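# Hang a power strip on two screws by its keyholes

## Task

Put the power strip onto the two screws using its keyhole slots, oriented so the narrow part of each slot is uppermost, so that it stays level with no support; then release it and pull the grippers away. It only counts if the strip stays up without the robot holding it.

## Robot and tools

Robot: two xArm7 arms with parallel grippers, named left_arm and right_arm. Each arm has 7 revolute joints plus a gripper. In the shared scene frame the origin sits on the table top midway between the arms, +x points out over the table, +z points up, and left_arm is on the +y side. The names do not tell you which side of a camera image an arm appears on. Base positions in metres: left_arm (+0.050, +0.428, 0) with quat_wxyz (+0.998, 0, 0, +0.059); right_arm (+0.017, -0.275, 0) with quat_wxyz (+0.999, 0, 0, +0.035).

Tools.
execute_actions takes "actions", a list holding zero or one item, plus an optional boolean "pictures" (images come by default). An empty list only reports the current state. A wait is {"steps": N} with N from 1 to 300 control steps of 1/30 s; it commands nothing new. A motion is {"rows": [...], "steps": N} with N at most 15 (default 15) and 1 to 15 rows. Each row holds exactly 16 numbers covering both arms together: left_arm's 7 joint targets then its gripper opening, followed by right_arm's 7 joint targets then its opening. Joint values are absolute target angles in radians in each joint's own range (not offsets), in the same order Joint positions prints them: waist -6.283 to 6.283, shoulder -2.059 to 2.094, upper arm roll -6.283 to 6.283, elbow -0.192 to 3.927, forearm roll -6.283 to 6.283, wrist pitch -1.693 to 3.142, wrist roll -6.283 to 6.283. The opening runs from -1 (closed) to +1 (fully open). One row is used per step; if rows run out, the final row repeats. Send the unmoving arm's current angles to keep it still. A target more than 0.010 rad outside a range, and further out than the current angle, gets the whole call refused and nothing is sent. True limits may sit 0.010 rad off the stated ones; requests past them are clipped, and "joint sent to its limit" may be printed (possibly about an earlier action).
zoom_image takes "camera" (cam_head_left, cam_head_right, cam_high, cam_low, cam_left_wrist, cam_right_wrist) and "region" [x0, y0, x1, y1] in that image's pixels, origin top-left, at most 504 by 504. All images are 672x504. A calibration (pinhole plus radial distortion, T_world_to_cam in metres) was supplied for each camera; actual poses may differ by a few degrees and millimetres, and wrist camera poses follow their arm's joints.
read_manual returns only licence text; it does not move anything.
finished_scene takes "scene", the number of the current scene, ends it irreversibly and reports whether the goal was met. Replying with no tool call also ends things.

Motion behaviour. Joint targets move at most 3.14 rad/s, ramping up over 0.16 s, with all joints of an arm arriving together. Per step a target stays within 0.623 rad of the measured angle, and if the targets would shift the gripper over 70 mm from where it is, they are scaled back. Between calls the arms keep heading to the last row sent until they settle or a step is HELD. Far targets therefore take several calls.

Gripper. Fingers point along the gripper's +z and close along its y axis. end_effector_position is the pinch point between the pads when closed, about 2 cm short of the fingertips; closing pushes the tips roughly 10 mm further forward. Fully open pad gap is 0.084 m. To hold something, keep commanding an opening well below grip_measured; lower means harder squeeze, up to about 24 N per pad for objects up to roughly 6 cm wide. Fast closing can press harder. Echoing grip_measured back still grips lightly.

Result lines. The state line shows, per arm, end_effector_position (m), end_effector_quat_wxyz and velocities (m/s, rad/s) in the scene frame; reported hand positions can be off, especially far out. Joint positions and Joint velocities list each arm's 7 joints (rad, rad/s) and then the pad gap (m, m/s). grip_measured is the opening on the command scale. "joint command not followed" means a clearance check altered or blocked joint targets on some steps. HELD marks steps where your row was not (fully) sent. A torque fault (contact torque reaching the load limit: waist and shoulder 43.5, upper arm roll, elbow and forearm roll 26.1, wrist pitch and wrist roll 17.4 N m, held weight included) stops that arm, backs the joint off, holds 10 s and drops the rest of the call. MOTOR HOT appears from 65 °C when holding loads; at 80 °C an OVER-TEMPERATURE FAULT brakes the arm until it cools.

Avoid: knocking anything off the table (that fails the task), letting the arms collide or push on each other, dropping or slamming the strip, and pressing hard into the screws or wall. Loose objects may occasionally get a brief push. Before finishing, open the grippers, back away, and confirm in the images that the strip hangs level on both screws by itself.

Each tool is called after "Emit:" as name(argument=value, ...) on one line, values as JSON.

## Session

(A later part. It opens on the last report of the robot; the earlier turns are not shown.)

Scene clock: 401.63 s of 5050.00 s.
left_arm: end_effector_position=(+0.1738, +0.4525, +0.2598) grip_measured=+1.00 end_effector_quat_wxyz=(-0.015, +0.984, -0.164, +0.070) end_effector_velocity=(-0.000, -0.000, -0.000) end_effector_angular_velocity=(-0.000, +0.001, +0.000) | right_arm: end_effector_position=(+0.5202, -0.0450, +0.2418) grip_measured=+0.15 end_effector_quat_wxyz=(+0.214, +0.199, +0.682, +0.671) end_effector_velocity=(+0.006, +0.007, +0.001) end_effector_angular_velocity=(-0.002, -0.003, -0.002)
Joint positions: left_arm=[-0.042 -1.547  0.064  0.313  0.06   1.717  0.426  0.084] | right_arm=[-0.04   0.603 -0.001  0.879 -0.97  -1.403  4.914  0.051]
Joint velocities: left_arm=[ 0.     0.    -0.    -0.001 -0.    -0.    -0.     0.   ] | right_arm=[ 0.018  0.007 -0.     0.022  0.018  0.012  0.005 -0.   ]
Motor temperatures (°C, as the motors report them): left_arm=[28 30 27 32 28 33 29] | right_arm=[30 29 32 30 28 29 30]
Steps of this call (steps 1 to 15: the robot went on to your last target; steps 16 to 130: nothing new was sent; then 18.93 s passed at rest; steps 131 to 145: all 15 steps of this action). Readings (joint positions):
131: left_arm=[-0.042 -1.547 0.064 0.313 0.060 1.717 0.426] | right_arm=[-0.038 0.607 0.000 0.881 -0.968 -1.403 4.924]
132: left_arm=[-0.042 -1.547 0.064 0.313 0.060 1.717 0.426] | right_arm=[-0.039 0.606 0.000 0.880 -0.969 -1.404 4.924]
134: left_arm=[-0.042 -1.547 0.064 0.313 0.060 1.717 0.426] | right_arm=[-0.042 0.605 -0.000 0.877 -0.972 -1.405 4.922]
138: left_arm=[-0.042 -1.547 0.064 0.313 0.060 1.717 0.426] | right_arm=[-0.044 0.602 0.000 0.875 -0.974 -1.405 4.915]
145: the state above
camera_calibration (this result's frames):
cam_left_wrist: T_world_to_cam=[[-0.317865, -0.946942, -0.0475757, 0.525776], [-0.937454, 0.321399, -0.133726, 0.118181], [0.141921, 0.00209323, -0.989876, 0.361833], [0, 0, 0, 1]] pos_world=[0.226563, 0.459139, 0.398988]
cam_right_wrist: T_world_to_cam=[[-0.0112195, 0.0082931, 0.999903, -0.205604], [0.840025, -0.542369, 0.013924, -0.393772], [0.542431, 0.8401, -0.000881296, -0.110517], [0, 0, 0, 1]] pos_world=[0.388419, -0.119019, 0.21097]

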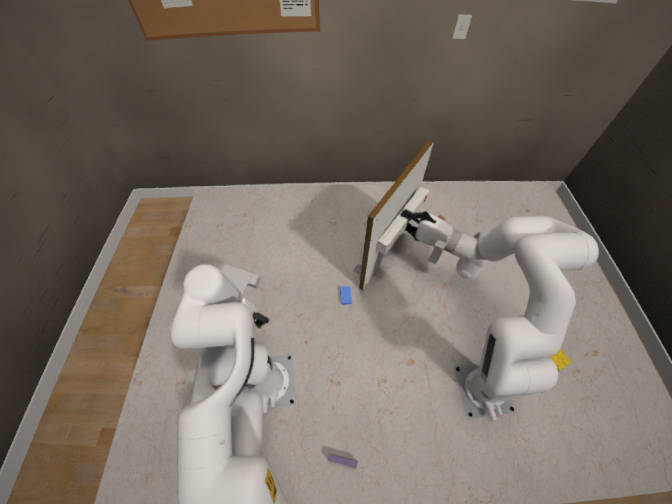

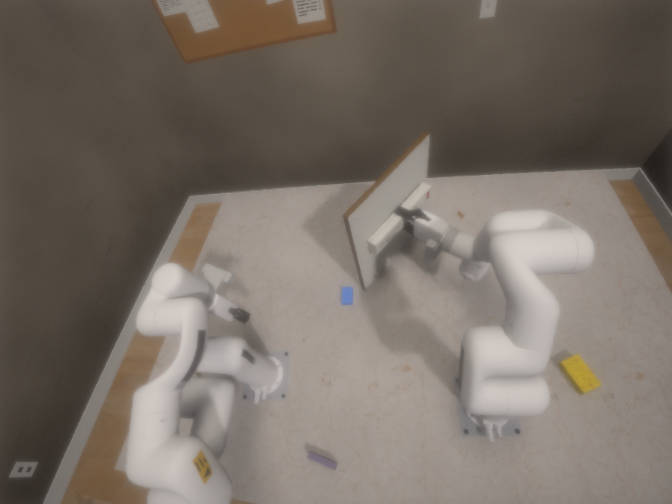

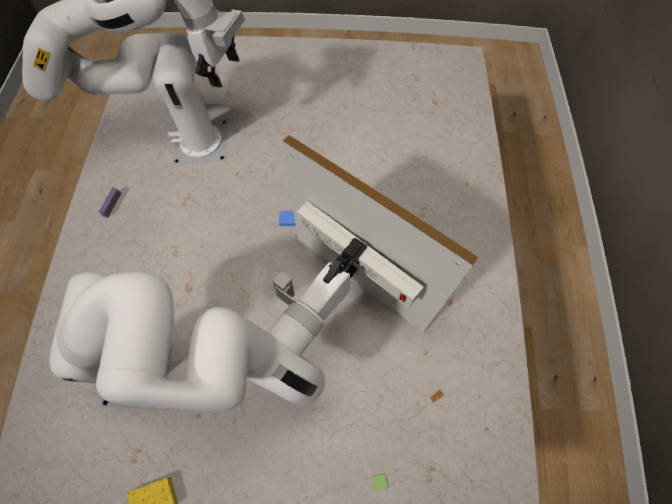

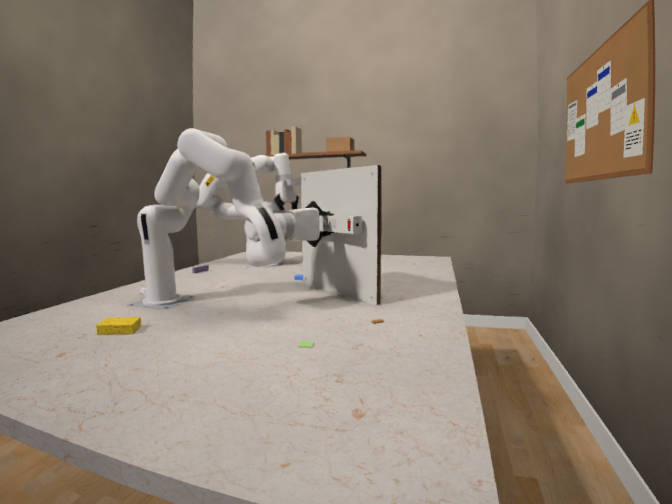

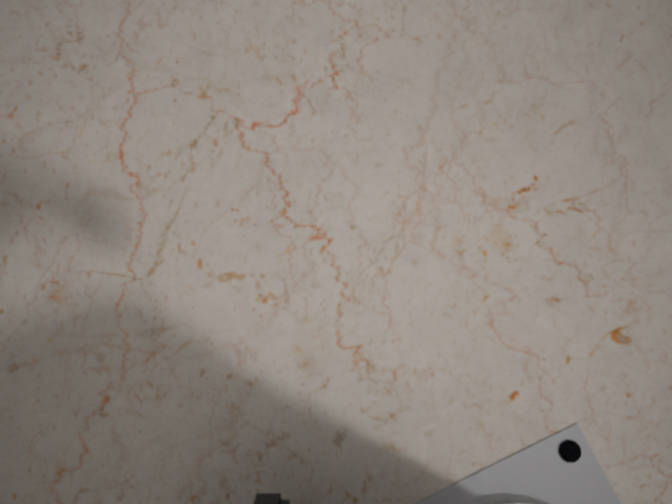

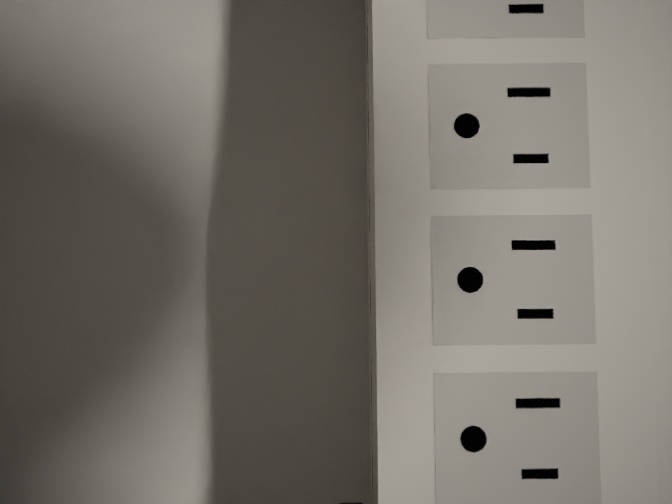

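Emit:
execute_actions(actions=[{"rows":[[-0.042,-1.547,0.064,0.313,0.06,1.717,0.426,1,-0.154,0.55,0,0.78,-1.07,-1.45,4.9,-1],[-0.042,-1.547,0.064,0.313,0.06,1.717,0.426,1,-0.154,0.55,0,0.78,-1.07,-1.45,4.9,-1],[-0.042,-1.547,0.064,0.313,0.06,1.717,0.426,1,-0.154,0.55,0,0.78,-1.07,-1.45,4.9,-1],[-0.042,-1.547,0.064,0.313,0.06,1.717,0.426,1,-0.154,0.55,0,0.78,-1.07,-1.45,4.9,-1],[-0.042,-1.547,0.064,0.313,0.06,1.717,0.426,1,-0.154,0.55,0,0.78,-1.07,-1.45,4.9,-1],[-0.042,-1.547,0.064,0.313,0.06,1.717,0.426,1,-0.154,0.55,0,0.78,-1.07,-1.45,4.9,-1],[-0.042,-1.547,0.064,0.313,0.06,1.717,0.426,1,-0.154,0.55,0,0.78,-1.07,-1.45,4.9,-1],[-0.042,-1.547,0.064,0.313,0.06,1.717,0.426,1,-0.154,0.55,0,0.78,-1.07,-1.45,4.9,-1],[-0.042,-1.547,0.064,0.313,0.06,1.717,0.426,1,-0.8,0.5,0,0.78,-1.07,-1.45,4.9,-1]],"steps":15}], pictures=false)

Emit:
execute_actions(actions=[{"steps":30}], pictures=false)

Emit:
execute_actions(actions=[{"rows":[[-0.042,-1.547,0.064,0.313,0.06,1.717,0.426,1,-0.8,0.1,0,1.3,0,-0.3,3.1416,-1]],"steps":15}], pictures=false)

Emit:
execute_actions(actions=[{"steps":55}], pictures=false)

Emit:
execute_actions(actions=[{"rows":[[-0.042,-1.547,0.064,0.313,0.06,1.717,0.426,1,-0.25,0.1,0,1.1,0,1.0,3.1416,-1]],"steps":15}], pictures=false)

Emit:
execute_actions(actions=[{"steps":45}], pictures=false)

Emit:
execute_actions(actions=[{"rows":[[-0.042,-1.547,0.064,0.313,0.06,1.717,0.426,1,-0.25,0.4014,0,1.017,0,0.6156,3.1416,-1]],"steps":15}], pictures=false)

Emit:
execute_actions(actions=[{"steps":25}])

Scene clock: 453.93 s of 5050.00 s.
left_arm: end_effector_position=(+0.1738, +0.4525, +0.2598) grip_measured=+1.00 end_effector_quat_wxyz=(-0.015, +0.984, -0.164, +0.070) end_effector_velocity=(-0.000, +0.000, -0.001) end_effector_angular_velocity=(+0.001, +0.002, +0.001) | right_arm: end_effector_position=(+0.5195, -0.1522, +0.2507) grip_measured=+0.15 end_effector_quat_wxyz=(+0.262, +0.246, +0.664, +0.656) end_effector_velocity=(+0.115, -0.472, +0.030) end_effector_angular_velocity=(-0.033, -0.071, -0.934)
Joint positions: left_arm=[-0.042 -1.547  0.064  0.313  0.06   1.717  0.426  0.084] | right_arm=[-0.283  0.542 -0.     0.786 -1.064 -1.447  4.901  0.051]
Joint velocities: left_arm=[ 0.001  0.001 -0.001 -0.001  0.    -0.    -0.    -0.   ] | right_arm=[-0.899 -0.072 -0.044 -0.001 -0.001 -0.008 -0.001 -0.   ]
Motor temperatures (°C, as the motors report them): left_arm=[28 30 27 32 28 33 29] | right_arm=[30 29 32 31 28 29 30]
Steps of this call (steps 1 to 15: the robot went on to your last target; steps 16 to 90: nothing new was sent; then 48.80 s passed at rest; steps 91 to 105: all 15 steps of this action). Readings (joint positions):
91: left_arm=[-0.042 -1.547 0.064 0.313 0.060 1.717 0.426] | right_arm=[-0.038 0.604 0.000 0.881 -0.968 -1.402 4.914]
92: left_arm=[-0.042 -1.547 0.064 0.313 0.060 1.717 0.426] | right_arm=[-0.041 0.602 0.001 0.878 -0.972 -1.403 4.913]
94: left_arm=[-0.042 -1.547 0.064 0.313 0.060 1.717 0.426] | right_arm=[-0.075 0.585 0.006 0.847 -1.004 -1.418 4.909]
98: left_arm=[-0.042 -1.547 0.064 0.313 0.060 1.717 0.426] | right_arm=[-0.142 0.557 -0.006 0.792 -1.056 -1.444 4.902]
105: the state above

Scene clock: 454.93 s of 5050.00 s.
left_arm: end_effector_position=(+0.1738, +0.4525, +0.2598) grip_measured=+1.00 end_effector_quat_wxyz=(-0.015, +0.984, -0.164, +0.070) end_effector_velocity=(-0.000, -0.000, -0.000) end_effector_angular_velocity=(-0.001, +0.001, -0.000) | right_arm: end_effector_position=(+0.5128, -0.4135, +0.2689) grip_measured=+0.15 end_effector_quat_wxyz=(+0.431, +0.392, +0.582, +0.567) end_effector_velocity=(-0.001, -0.006, -0.000) end_effector_angular_velocity=(-0.002, +0.001, -0.013)
Joint positions: left_arm=[-0.042 -1.547  0.064  0.313  0.06   1.717  0.426  0.084] | right_arm=[-0.799  0.5    0.001  0.78  -1.07  -1.45   4.9    0.051]
Joint velocities: left_arm=[-0.001 -0.     0.001  0.    -0.     0.001 -0.001 -0.   ] | right_arm=[-0.007 -0.001 -0.005  0.001  0.001  0.     0.    -0.   ]
Motor temperatures (°C, as the motors report them): left_arm=[28 30 27 32 28 33 29] | right_arm=[30 29 32 31 28 29 30]
Steps of this call (steps 1 to 30: the robot went on to your last target). Readings (joint positions):
1: left_arm=[-0.042 -1.547 0.064 0.313 0.060 1.717 0.426] | right_arm=[-0.312 0.540 -0.001 0.786 -1.064 -1.447 4.901]
2: left_arm=[-0.042 -1.547 0.064 0.313 0.060 1.717 0.426] | right_arm=[-0.341 0.537 -0.000 0.786 -1.064 -1.447 4.901]
4: left_arm=[-0.042 -1.547 0.064 0.313 0.060 1.717 0.426] | right_arm=[-0.400 0.533 0.000 0.785 -1.065 -1.448 4.901]
8: left_arm=[-0.042 -1.547 0.064 0.313 0.060 1.717 0.426] | right_arm=[-0.518 0.523 -0.000 0.784 -1.066 -1.448 4.900]
30: the state above

Scene clock: 455.43 s of 5050.00 s.
left_arm: end_effector_position=(+0.1738, +0.4525, +0.2598) grip_measured=+1.00 end_effector_quat_wxyz=(-0.015, +0.984, -0.164, +0.070) end_effector_velocity=(-0.000, +0.000, -0.001) end_effector_angular_velocity=(-0.001, +0.003, +0.000) | right_arm: end_effector_position=(+0.5763, -0.5414, +0.3996) grip_measured=+0.15 end_effector_quat_wxyz=(+0.660, +0.344, +0.585, +0.322) end_effector_velocity=(+0.060, -0.318, +0.317) end_effector_angular_velocity=(-0.911, -0.106, -1.142)
Joint positions: left_arm=[-0.042 -1.547  0.064  0.313  0.06   1.717  0.426  0.084] | right_arm=[-0.799  0.325  0.001  1.008 -0.737 -1.116  4.566  0.051]
Joint velocities: left_arm=[ 0.     0.     0.001 -0.001  0.     0.002 -0.     0.   ] | right_arm=[-0.001 -0.353  0.     0.455  0.894  0.891 -0.892  0.   ]
Motor temperatures (°C, as the motors report them): left_arm=[28 30 27 32 28 33 29] | right_arm=[30 29 32 31 28 29 30]
Steps of this call (steps 1 to 15: all 15 steps of this action). Readings (joint positions):
1: left_arm=[-0.042 -1.547 0.064 0.313 0.060 1.717 0.426] | right_arm=[-0.799 0.500 0.000 0.780 -1.070 -1.450 4.900]
2: left_arm=[-0.042 -1.547 0.064 0.313 0.060 1.717 0.426] | right_arm=[-0.799 0.498 0.001 0.782 -1.066 -1.445 4.895]
4: left_arm=[-0.042 -1.547 0.064 0.313 0.060 1.717 0.426] | right_arm=[-0.799 0.478 0.001 0.808 -1.030 -1.407 4.858]
8: left_arm=[-0.042 -1.547 0.064 0.313 0.060 1.717 0.426] | right_arm=[-0.799 0.415 0.000 0.892 -0.929 -1.308 4.758]
15: the state above

Scene clock: 457.27 s of 5050.00 s.
left_arm: end_effector_position=(+0.1738, +0.4525, +0.2598) grip_measured=+1.00 end_effector_quat_wxyz=(-0.015, +0.984, -0.164, +0.070) end_effector_velocity=(-0.000, -0.000, -0.000) end_effector_angular_velocity=(+0.000, +0.001, -0.001) | right_arm: end_effector_position=(+0.5266, -0.7318, +0.5594) grip_measured=+0.15 end_effector_quat_wxyz=(+0.637, +0.261, +0.683, -0.244) end_effector_velocity=(-0.000, -0.000, +0.000) end_effector_angular_velocity=(-0.000, +0.000, -0.001)
Joint positions: left_arm=[-0.042 -1.547  0.064  0.313  0.06   1.717  0.426  0.084] | right_arm=[-0.8    0.1    0.     1.3   -0.    -0.3    3.142  0.051]
Joint velocities: left_arm=[-0.    -0.    -0.001 -0.001 -0.    -0.     0.     0.   ] | right_arm=[ 0.    -0.    -0.001  0.001 -0.001  0.002  0.     0.   ]
Motor temperatures (°C, as the motors report them): left_arm=[28 30 27 32 28 33 29] | right_arm=[30 29 32 31 28 29 30]
Steps of this call (steps 1 to 45: the robot went on to your last target; steps 46 to 55: nothing new was sent). Readings (joint positions):
1: left_arm=[-0.042 -1.547 0.064 0.313 0.060 1.717 0.426] | right_arm=[-0.799 0.313 0.001 1.023 -0.706 -1.086 4.536]
2: left_arm=[-0.042 -1.547 0.064 0.313 0.060 1.717 0.426] | right_arm=[-0.799 0.302 0.001 1.037 -0.675 -1.054 4.504]
4: left_arm=[-0.042 -1.547 0.064 0.313 0.060 1.717 0.426] | right_arm=[-0.799 0.279 0.001 1.066 -0.609 -0.988 4.438]
8: left_arm=[-0.042 -1.547 0.064 0.313 0.060 1.717 0.426] | right_arm=[-0.800 0.236 0.001 1.122 -0.464 -0.837 4.287]
55: the state above
All arms were judged still, so your last target was given up. Only a new action makes them travel on or press farther. Fingers that are still opening or closing keep moving.

Scene clock: 457.77 s of 5050.00 s.
left_arm: end_effector_position=(+0.1738, +0.4525, +0.2598) grip_measured=+1.00 end_effector_quat_wxyz=(-0.015, +0.984, -0.164, +0.070) end_effector_velocity=(-0.000, +0.000, -0.000) end_effector_angular_velocity=(-0.000, +0.001, +0.000) | right_arm: end_effector_position=(+0.6144, -0.6034, +0.4284) grip_measured=+0.15 end_effector_quat_wxyz=(+0.509, +0.212, +0.824, -0.131) end_effector_velocity=(+0.107, +0.317, -0.324) end_effector_angular_velocity=(+0.492, +0.895, +0.483)
Joint positions: left_arm=[-0.042 -1.547  0.064  0.313  0.06   1.717  0.426  0.084] | right_arm=[-0.573  0.1    0.001  1.217 -0.     0.01   3.142  0.051]
Joint velocities: left_arm=[ 0.    -0.     0.     0.     0.     0.002  0.     0.   ] | right_arm=[ 0.482 -0.     0.001 -0.173 -0.     0.848  0.    -0.   ]
Motor temperatures (°C, as the motors report them): left_arm=[28 30 27 32 28 33 29] | right_arm=[30 29 32 31 28 29 30]
Steps of this call (steps 1 to 15: all 15 steps of this action). Readings (joint positions):
1: left_arm=[-0.042 -1.547 0.064 0.313 0.060 1.717 0.426] | right_arm=[-0.800 0.100 -0.000 1.300 0.000 -0.300 3.142]
2: left_arm=[-0.042 -1.547 0.064 0.313 0.060 1.717 0.426] | right_arm=[-0.797 0.100 -0.001 1.299 0.000 -0.296 3.142]
4: left_arm=[-0.042 -1.547 0.064 0.313 0.060 1.717 0.426] | right_arm=[-0.769 0.098 -0.008 1.291 0.001 -0.261 3.142]
8: left_arm=[-0.042 -1.547 0.064 0.313 0.060 1.717 0.426] | right_arm=[-0.692 0.100 0.001 1.260 -0.000 -0.171 3.142]
15: the state above

Scene clock: 459.27 s of 5050.00 s.
left_arm: end_effector_position=(+0.1738, +0.4525, +0.2598) grip_measured=+1.00 end_effector_quat_wxyz=(-0.015, +0.984, -0.164, +0.070) end_effector_velocity=(+0.000, -0.000, +0.000) end_effector_angular_velocity=(+0.000, -0.001, -0.000) | right_arm: end_effector_position=(+0.4962, -0.3624, +0.1820) grip_measured=+0.15 end_effector_quat_wxyz=(+0.000, +0.090, +0.996, -0.000) end_effector_velocity=(-0.000, +0.000, -0.000) end_effector_angular_velocity=(-0.001, +0.002, +0.002)
Joint positions: left_arm=[-0.042 -1.547  0.064  0.313  0.06   1.717  0.426  0.084] | right_arm=[-0.25   0.1   -0.     1.1   -0.     1.     3.142  0.051]
Joint velocities: left_arm=[ 0.     0.001 -0.001  0.    -0.001 -0.001  0.     0.   ] | right_arm=[-0.     0.     0.001 -0.    -0.001  0.002  0.    -0.   ]
Motor temperatures (°C, as the motors report them): left_arm=[28 30 27 32 28 33 29] | right_arm=[30 29 32 31 28 29 30]
Steps of this call (steps 1 to 45: the robot went on to your last target). Readings (joint positions):
1: left_arm=[-0.042 -1.547 0.064 0.313 0.060 1.717 0.426] | right_arm=[-0.557 0.100 0.001 1.212 -0.000 0.039 3.142]
2: left_arm=[-0.042 -1.547 0.064 0.313 0.060 1.717 0.426] | right_arm=[-0.541 0.100 0.001 1.206 -0.000 0.069 3.142]
4: left_arm=[-0.042 -1.547 0.064 0.313 0.060 1.717 0.426] | right_arm=[-0.511 0.100 0.001 1.195 -0.000 0.131 3.142]
8: left_arm=[-0.042 -1.547 0.064 0.313 0.060 1.717 0.426] | right_arm=[-0.455 0.100 0.001 1.175 -0.000 0.267 3.142]
45: the state above
All arms were judged still, so your last target was given up. Only a new action makes them travel on or press farther. Fingers that are still opening or closing keep moving.

Scene clock: 459.77 s of 5050.00 s.
left_arm: end_effector_position=(+0.1738, +0.4525, +0.2598) grip_measured=+1.00 end_effector_quat_wxyz=(-0.015, +0.984, -0.164, +0.070) end_effector_velocity=(-0.000, -0.000, +0.000) end_effector_angular_velocity=(+0.001, +0.000, -0.001) | right_arm: end_effector_position=(+0.5051, -0.3638, +0.0341) grip_measured=+0.15 end_effector_quat_wxyz=(-0.006, +0.090, +0.996, +0.001) end_effector_velocity=(+0.010, -0.001, -0.073) end_effector_angular_velocity=(-0.010, -0.058, -0.000)
Joint positions: left_arm=[-0.042 -1.547  0.064  0.313  0.06   1.717  0.426  0.084] | right_arm=[-0.25   0.389  0.     1.017 -0.     0.64   3.142  0.051]
Joint velocities: left_arm=[-0.001 -0.    -0.     0.001  0.     0.001  0.    -0.   ] | right_arm=[ 0.001  0.161 -0.    -0.033  0.001 -0.253 -0.     0.   ]
Motor temperatures (°C, as the motors report them): left_arm=[28 30 27 32 28 33 29] | right_arm=[30 29 32 31 28 29 30]
Steps of this call (steps 1 to 15: all 15 steps of this action). Readings (joint positions):
1: left_arm=[-0.042 -1.547 0.064 0.313 0.060 1.717 0.426] | right_arm=[-0.250 0.100 -0.000 1.100 -0.000 1.000 3.142]
2: left_arm=[-0.042 -1.547 0.064 0.313 0.060 1.717 0.426] | right_arm=[-0.250 0.102 -0.000 1.100 -0.000 0.995 3.142]
4: left_arm=[-0.042 -1.547 0.064 0.313 0.060 1.717 0.426] | right_arm=[-0.250 0.129 -0.000 1.096 0.000 0.953 3.142]
8: left_arm=[-0.042 -1.547 0.064 0.313 0.060 1.717 0.426] | right_arm=[-0.250 0.243 -0.000 1.060 -0.000 0.819 3.142]
15: the state above

Scene clock: 460.60 s of 5050.00 s.
left_arm: end_effector_position=(+0.1738, +0.4525, +0.2598) grip_measured=+1.00 end_effector_quat_wxyz=(-0.015, +0.984, -0.164, +0.070) end_effector_velocity=(+0.000, +0.000, +0.000) end_effector_angular_velocity=(+0.001, -0.000, +0.000) | right_arm: end_effector_position=(+0.5084, -0.3645, +0.0300) grip_measured=+0.15 end_effector_quat_wxyz=(+0.000, +0.090, +0.996, -0.000) end_effector_velocity=(+0.000, -0.000, +0.000) end_effector_angular_velocity=(+0.000, -0.000, -0.001)
Joint positions: left_arm=[-0.042 -1.547  0.064  0.313  0.06   1.717  0.426  0.084] | right_arm=[-0.25   0.401 -0.     1.017 -0.     0.616  3.142  0.051]
Joint velocities: left_arm=[ 0.    -0.    -0.001  0.     0.    -0.     0.     0.   ] | right_arm=[ 0.001  0.    -0.001  0.001  0.002  0.    -0.    -0.   ]
Motor temperatures (°C, as the motors report them): left_arm=[28 30 27 32 28 33 29] | right_arm=[30 29 32 31 28 29 30]
Steps of this call (steps 1 to 25: the robot went on to your last target). Readings (joint positions):
1: left_arm=[-0.042 -1.547 0.064 0.313 0.060 1.717 0.426] | right_arm=[-0.250 0.393 0.000 1.017 -0.000 0.632 3.142]
2: left_arm=[-0.042 -1.547 0.064 0.313 0.060 1.717 0.426] | right_arm=[-0.250 0.395 0.000 1.018 -0.000 0.627 3.142]
4: left_arm=[-0.042 -1.547 0.064 0.313 0.060 1.717 0.426] | right_arm=[-0.250 0.396 -0.000 1.020 0.000 0.620 3.142]
8: left_arm=[-0.042 -1.547 0.064 0.313 0.060 1.717 0.426] | right_arm=[-0.250 0.398 0.000 1.019 0.000 0.617 3.142]
25: the state above
camera_calibration (this result's frames):
cam_left_wrist: T_world_to_cam=[[-0.317865, -0.946942, -0.0475757, 0.525776], [-0.937454, 0.321399, -0.133726, 0.118181], [0.141922, 0.00209316, -0.989876, 0.361833], [0, 0, 0, 1]] pos_world=[0.226563, 0.459139, 0.398988]
cam_right_wrist: T_world_to_cam=[[0.191161, 0.981523, 0.00834698, 0.290282], [0.98142, -0.190985, -0.0184019, -0.496991], [-0.0164677, 0.0117096, -0.999796, 0.176286], [0, 0, 0, 1]] pos_world=[0.43517, -0.3819, 0.164682]

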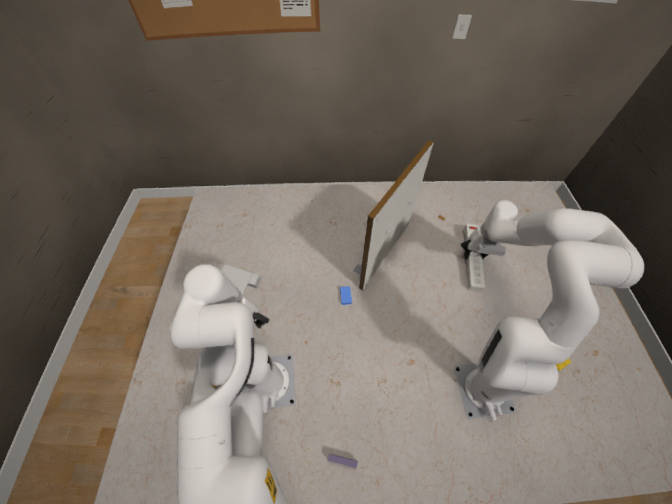

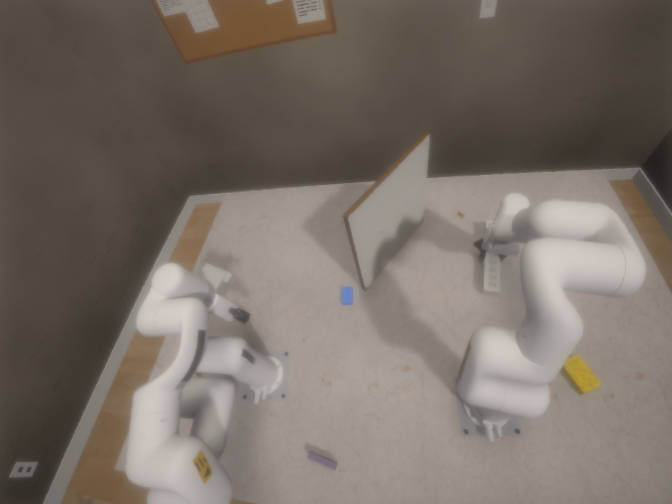

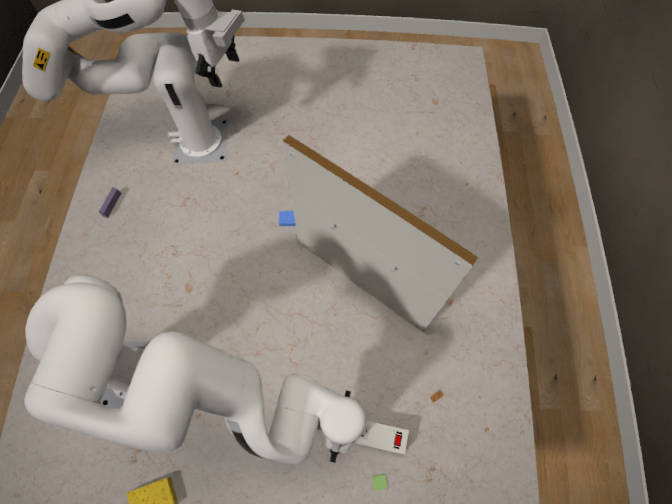

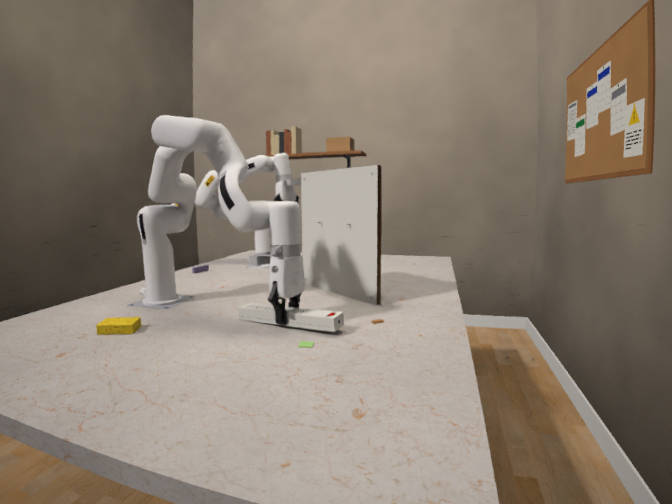

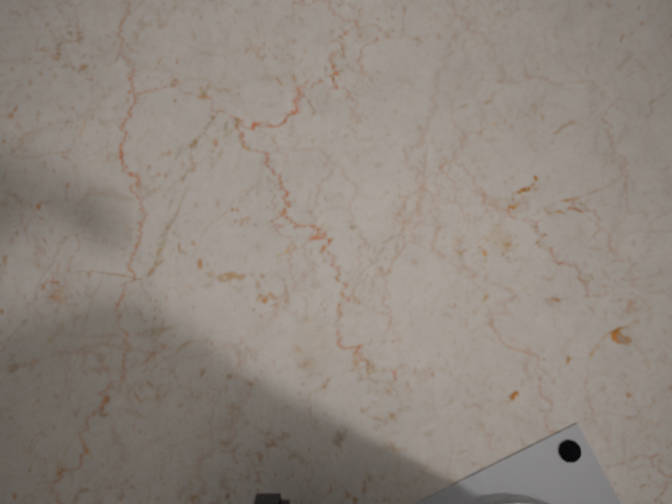

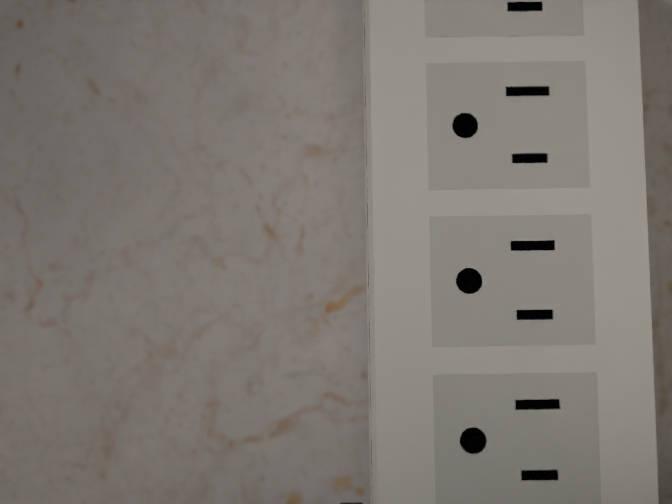

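Emit:
execute_actions(actions=[{"rows":[[-0.042,-1.547,0.064,0.313,0.06,1.717,0.426,1,-0.25,0.4014,0,1.017,0,0.6156,3.1416,0],[-0.042,-1.547,0.064,0.313,0.06,1.717,0.426,1,-0.25,0.4014,0,1.017,0,0.6156,3.1416,0.5],[-0.042,-1.547,0.064,0.313,0.06,1.717,0.426,1,-0.25,0.4014,0,1.017,0,0.6156,3.1416,1],[-0.042,-1.547,0.064,0.313,0.06,1.717,0.426,1,-0.25,0.4014,0,1.017,0,0.6156,3.1416,1],[-0.042,-1.547,0.064,0.313,0.06,1.717,0.426,1,-0.25,0.4014,0,1.017,0,0.6156,3.1416,1],[-0.042,-1.547,0.064,0.313,0.06,1.717,0.426,1,-0.25,0.4014,0,1.017,0,0.6156,3.1416,1],[-0.042,-1.547,0.064,0.313,0.06,1.717,0.426,1,-0.25,0.393,0,1.0657,0,0.718,3.1416,1]],"steps":15}], pictures=false)

Emit:
execute_actions(actions=[{"steps":12}])

Scene clock: 471.23 s of 5050.00 s.
left_arm: end_effector_position=(+0.1738, +0.4525, +0.2598) grip_measured=+1.00 end_effector_quat_wxyz=(-0.015, +0.984, -0.164, +0.070) end_effector_velocity=(-0.000, +0.000, -0.000) end_effector_angular_velocity=(+0.001, +0.001, +0.001) | right_arm: end_effector_position=(+0.5090, -0.3646, +0.0433) grip_measured=+1.00 end_effector_quat_wxyz=(-0.019, +0.090, +0.996, +0.002) end_effector_velocity=(-0.016, +0.004, -0.001) end_effector_angular_velocity=(+0.017, +0.087, +0.000)
Joint positions: left_arm=[-0.042 -1.547  0.064  0.313  0.06   1.717  0.426  0.084] | right_arm=[-0.25   0.392 -0.     1.063  0.     0.708  3.142  0.084]
Joint velocities: left_arm=[ 0.001  0.    -0.    -0.     0.001  0.001  0.    -0.   ] | right_arm=[-0.     0.004  0.001  0.026  0.001  0.111 -0.    -0.   ]
Motor temperatures (°C, as the motors report them): left_arm=[28 30 27 32 28 33 29] | right_arm=[30 29 32 32 28 29 30]
Steps of this call (steps 1 to 15: the robot went on to your last target; steps 16 to 90: nothing new was sent; then 7.13 s passed at rest; steps 91 to 105: all 15 steps of this action). Readings (joint positions):
91: left_arm=[-0.042 -1.547 0.064 0.313 0.060 1.717 0.426] | right_arm=[-0.250 0.401 -0.000 1.017 -0.000 0.616 3.142]
92: left_arm=[-0.042 -1.547 0.064 0.313 0.060 1.717 0.426] | right_arm=[-0.250 0.401 -0.000 1.017 -0.000 0.616 3.142]
94: left_arm=[-0.042 -1.547 0.064 0.313 0.060 1.717 0.426] | right_arm=[-0.250 0.401 -0.000 1.018 0.000 0.615 3.142]
98: left_arm=[-0.042 -1.547 0.064 0.313 0.060 1.717 0.426] | right_arm=[-0.250 0.401 0.000 1.020 0.000 0.620 3.142]
105: the state above

Scene clock: 471.63 s of 5050.00 s.
left_arm: end_effector_position=(+0.1738, +0.4525, +0.2598) grip_measured=+1.00 end_effector_quat_wxyz=(-0.015, +0.984, -0.164, +0.070) end_effector_velocity=(-0.000, -0.000, +0.000) end_effector_angular_velocity=(+0.001, +0.000, -0.001) | right_arm: end_effector_position=(+0.5076, -0.3643, +0.0432) grip_measured=+1.00 end_effector_quat_wxyz=(-0.023, +0.090, +0.996, +0.002) end_effector_velocity=(+0.001, -0.000, +0.001) end_effector_angular_velocity=(+0.001, -0.002, -0.002)
Joint positions: left_arm=[-0.042 -1.547  0.064  0.313  0.06   1.717  0.426  0.084] | right_arm=[-0.25   0.393 -0.     1.066 -0.     0.718  3.142  0.084]
Joint velocities: left_arm=[-0.001 -0.    -0.    -0.     0.001  0.    -0.    -0.   ] | right_arm=[-0.    -0.001 -0.     0.002  0.002  0.001 -0.    -0.   ]
Motor temperatures (°C, as the motors report them): left_arm=[28 30 27 32 28 33 29] | right_arm=[30 29 32 32 28 29 30]
Steps of this call (steps 1 to 12: the robot went on to your last target). Readings (joint positions):
1: left_arm=[-0.042 -1.547 0.064 0.313 0.060 1.717 0.426] | right_arm=[-0.250 0.393 -0.000 1.064 0.000 0.711 3.142]
2: left_arm=[-0.042 -1.547 0.064 0.313 0.060 1.717 0.426] | right_arm=[-0.250 0.393 -0.000 1.064 0.000 0.713 3.142]
4: left_arm=[-0.042 -1.547 0.064 0.313 0.060 1.717 0.426] | right_arm=[-0.250 0.393 0.000 1.064 -0.000 0.716 3.142]
8: left_arm=[-0.042 -1.547 0.064 0.313 0.060 1.717 0.426] | right_arm=[-0.250 0.393 0.000 1.065 -0.000 0.717 3.142]
12: the state above
camera_calibration (this result's frames):
cam_left_wrist: T_world_to_cam=[[-0.317865, -0.946942, -0.0475757, 0.525776], [-0.937454, 0.321399, -0.133726, 0.118181], [0.141922, 0.00209315, -0.989876, 0.361833], [0, 0, 0, 1]] pos_world=[0.226563, 0.459139, 0.398988]
cam_right_wrist: T_world_to_cam=[[0.191522, 0.981457, 0.00781499, 0.289992], [0.979568, -0.190644, -0.0640408, -0.492965], [-0.0613634, 0.0199205, -0.997917, 0.215227], [0, 0, 0, 1]] pos_world=[0.44056, -0.382882, 0.180943]

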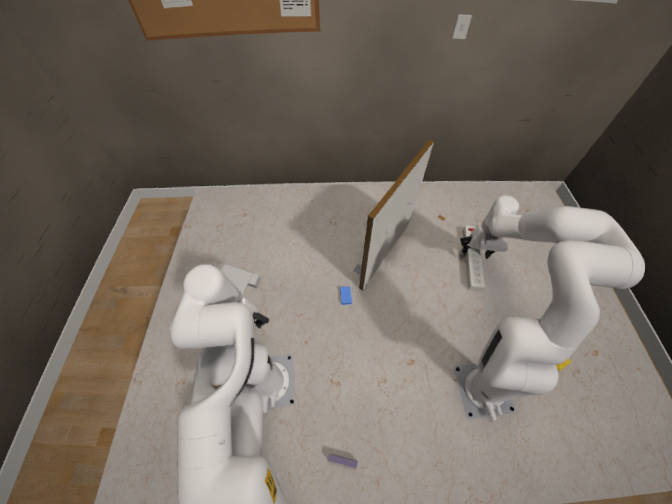

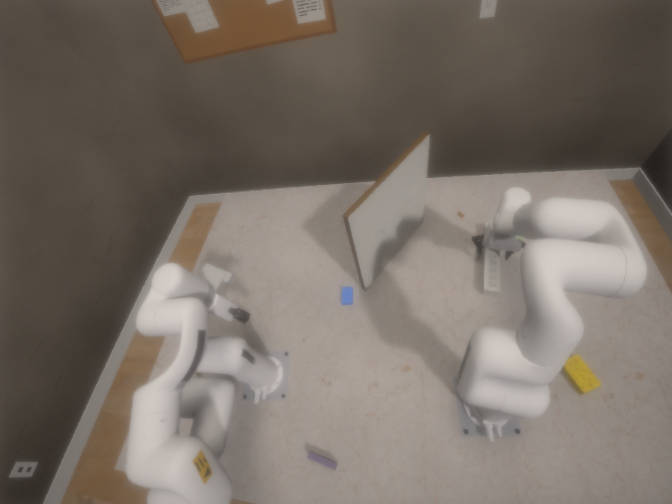

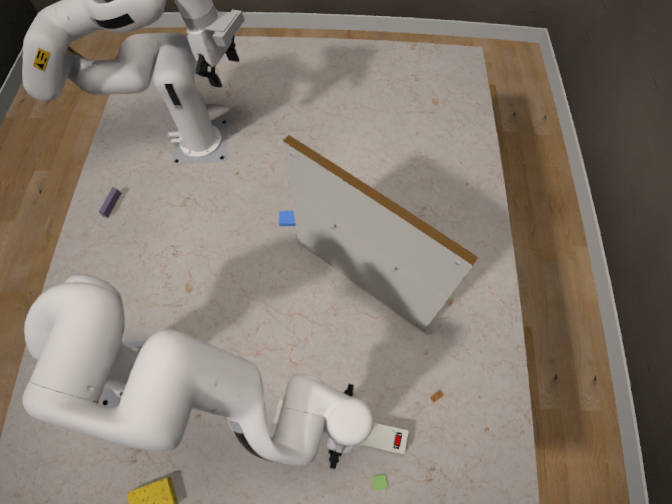

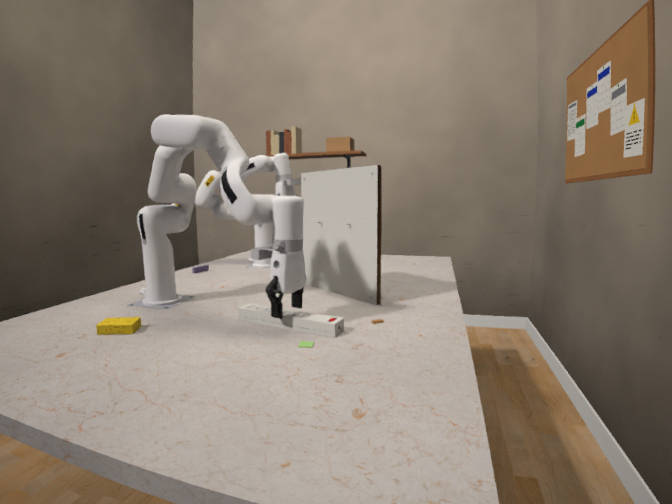

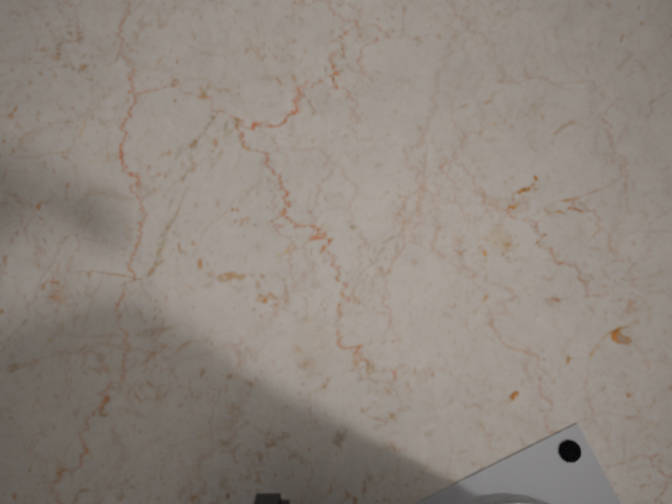

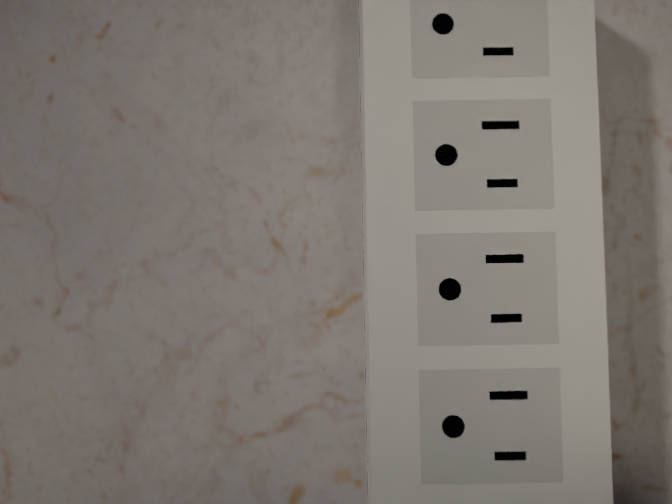

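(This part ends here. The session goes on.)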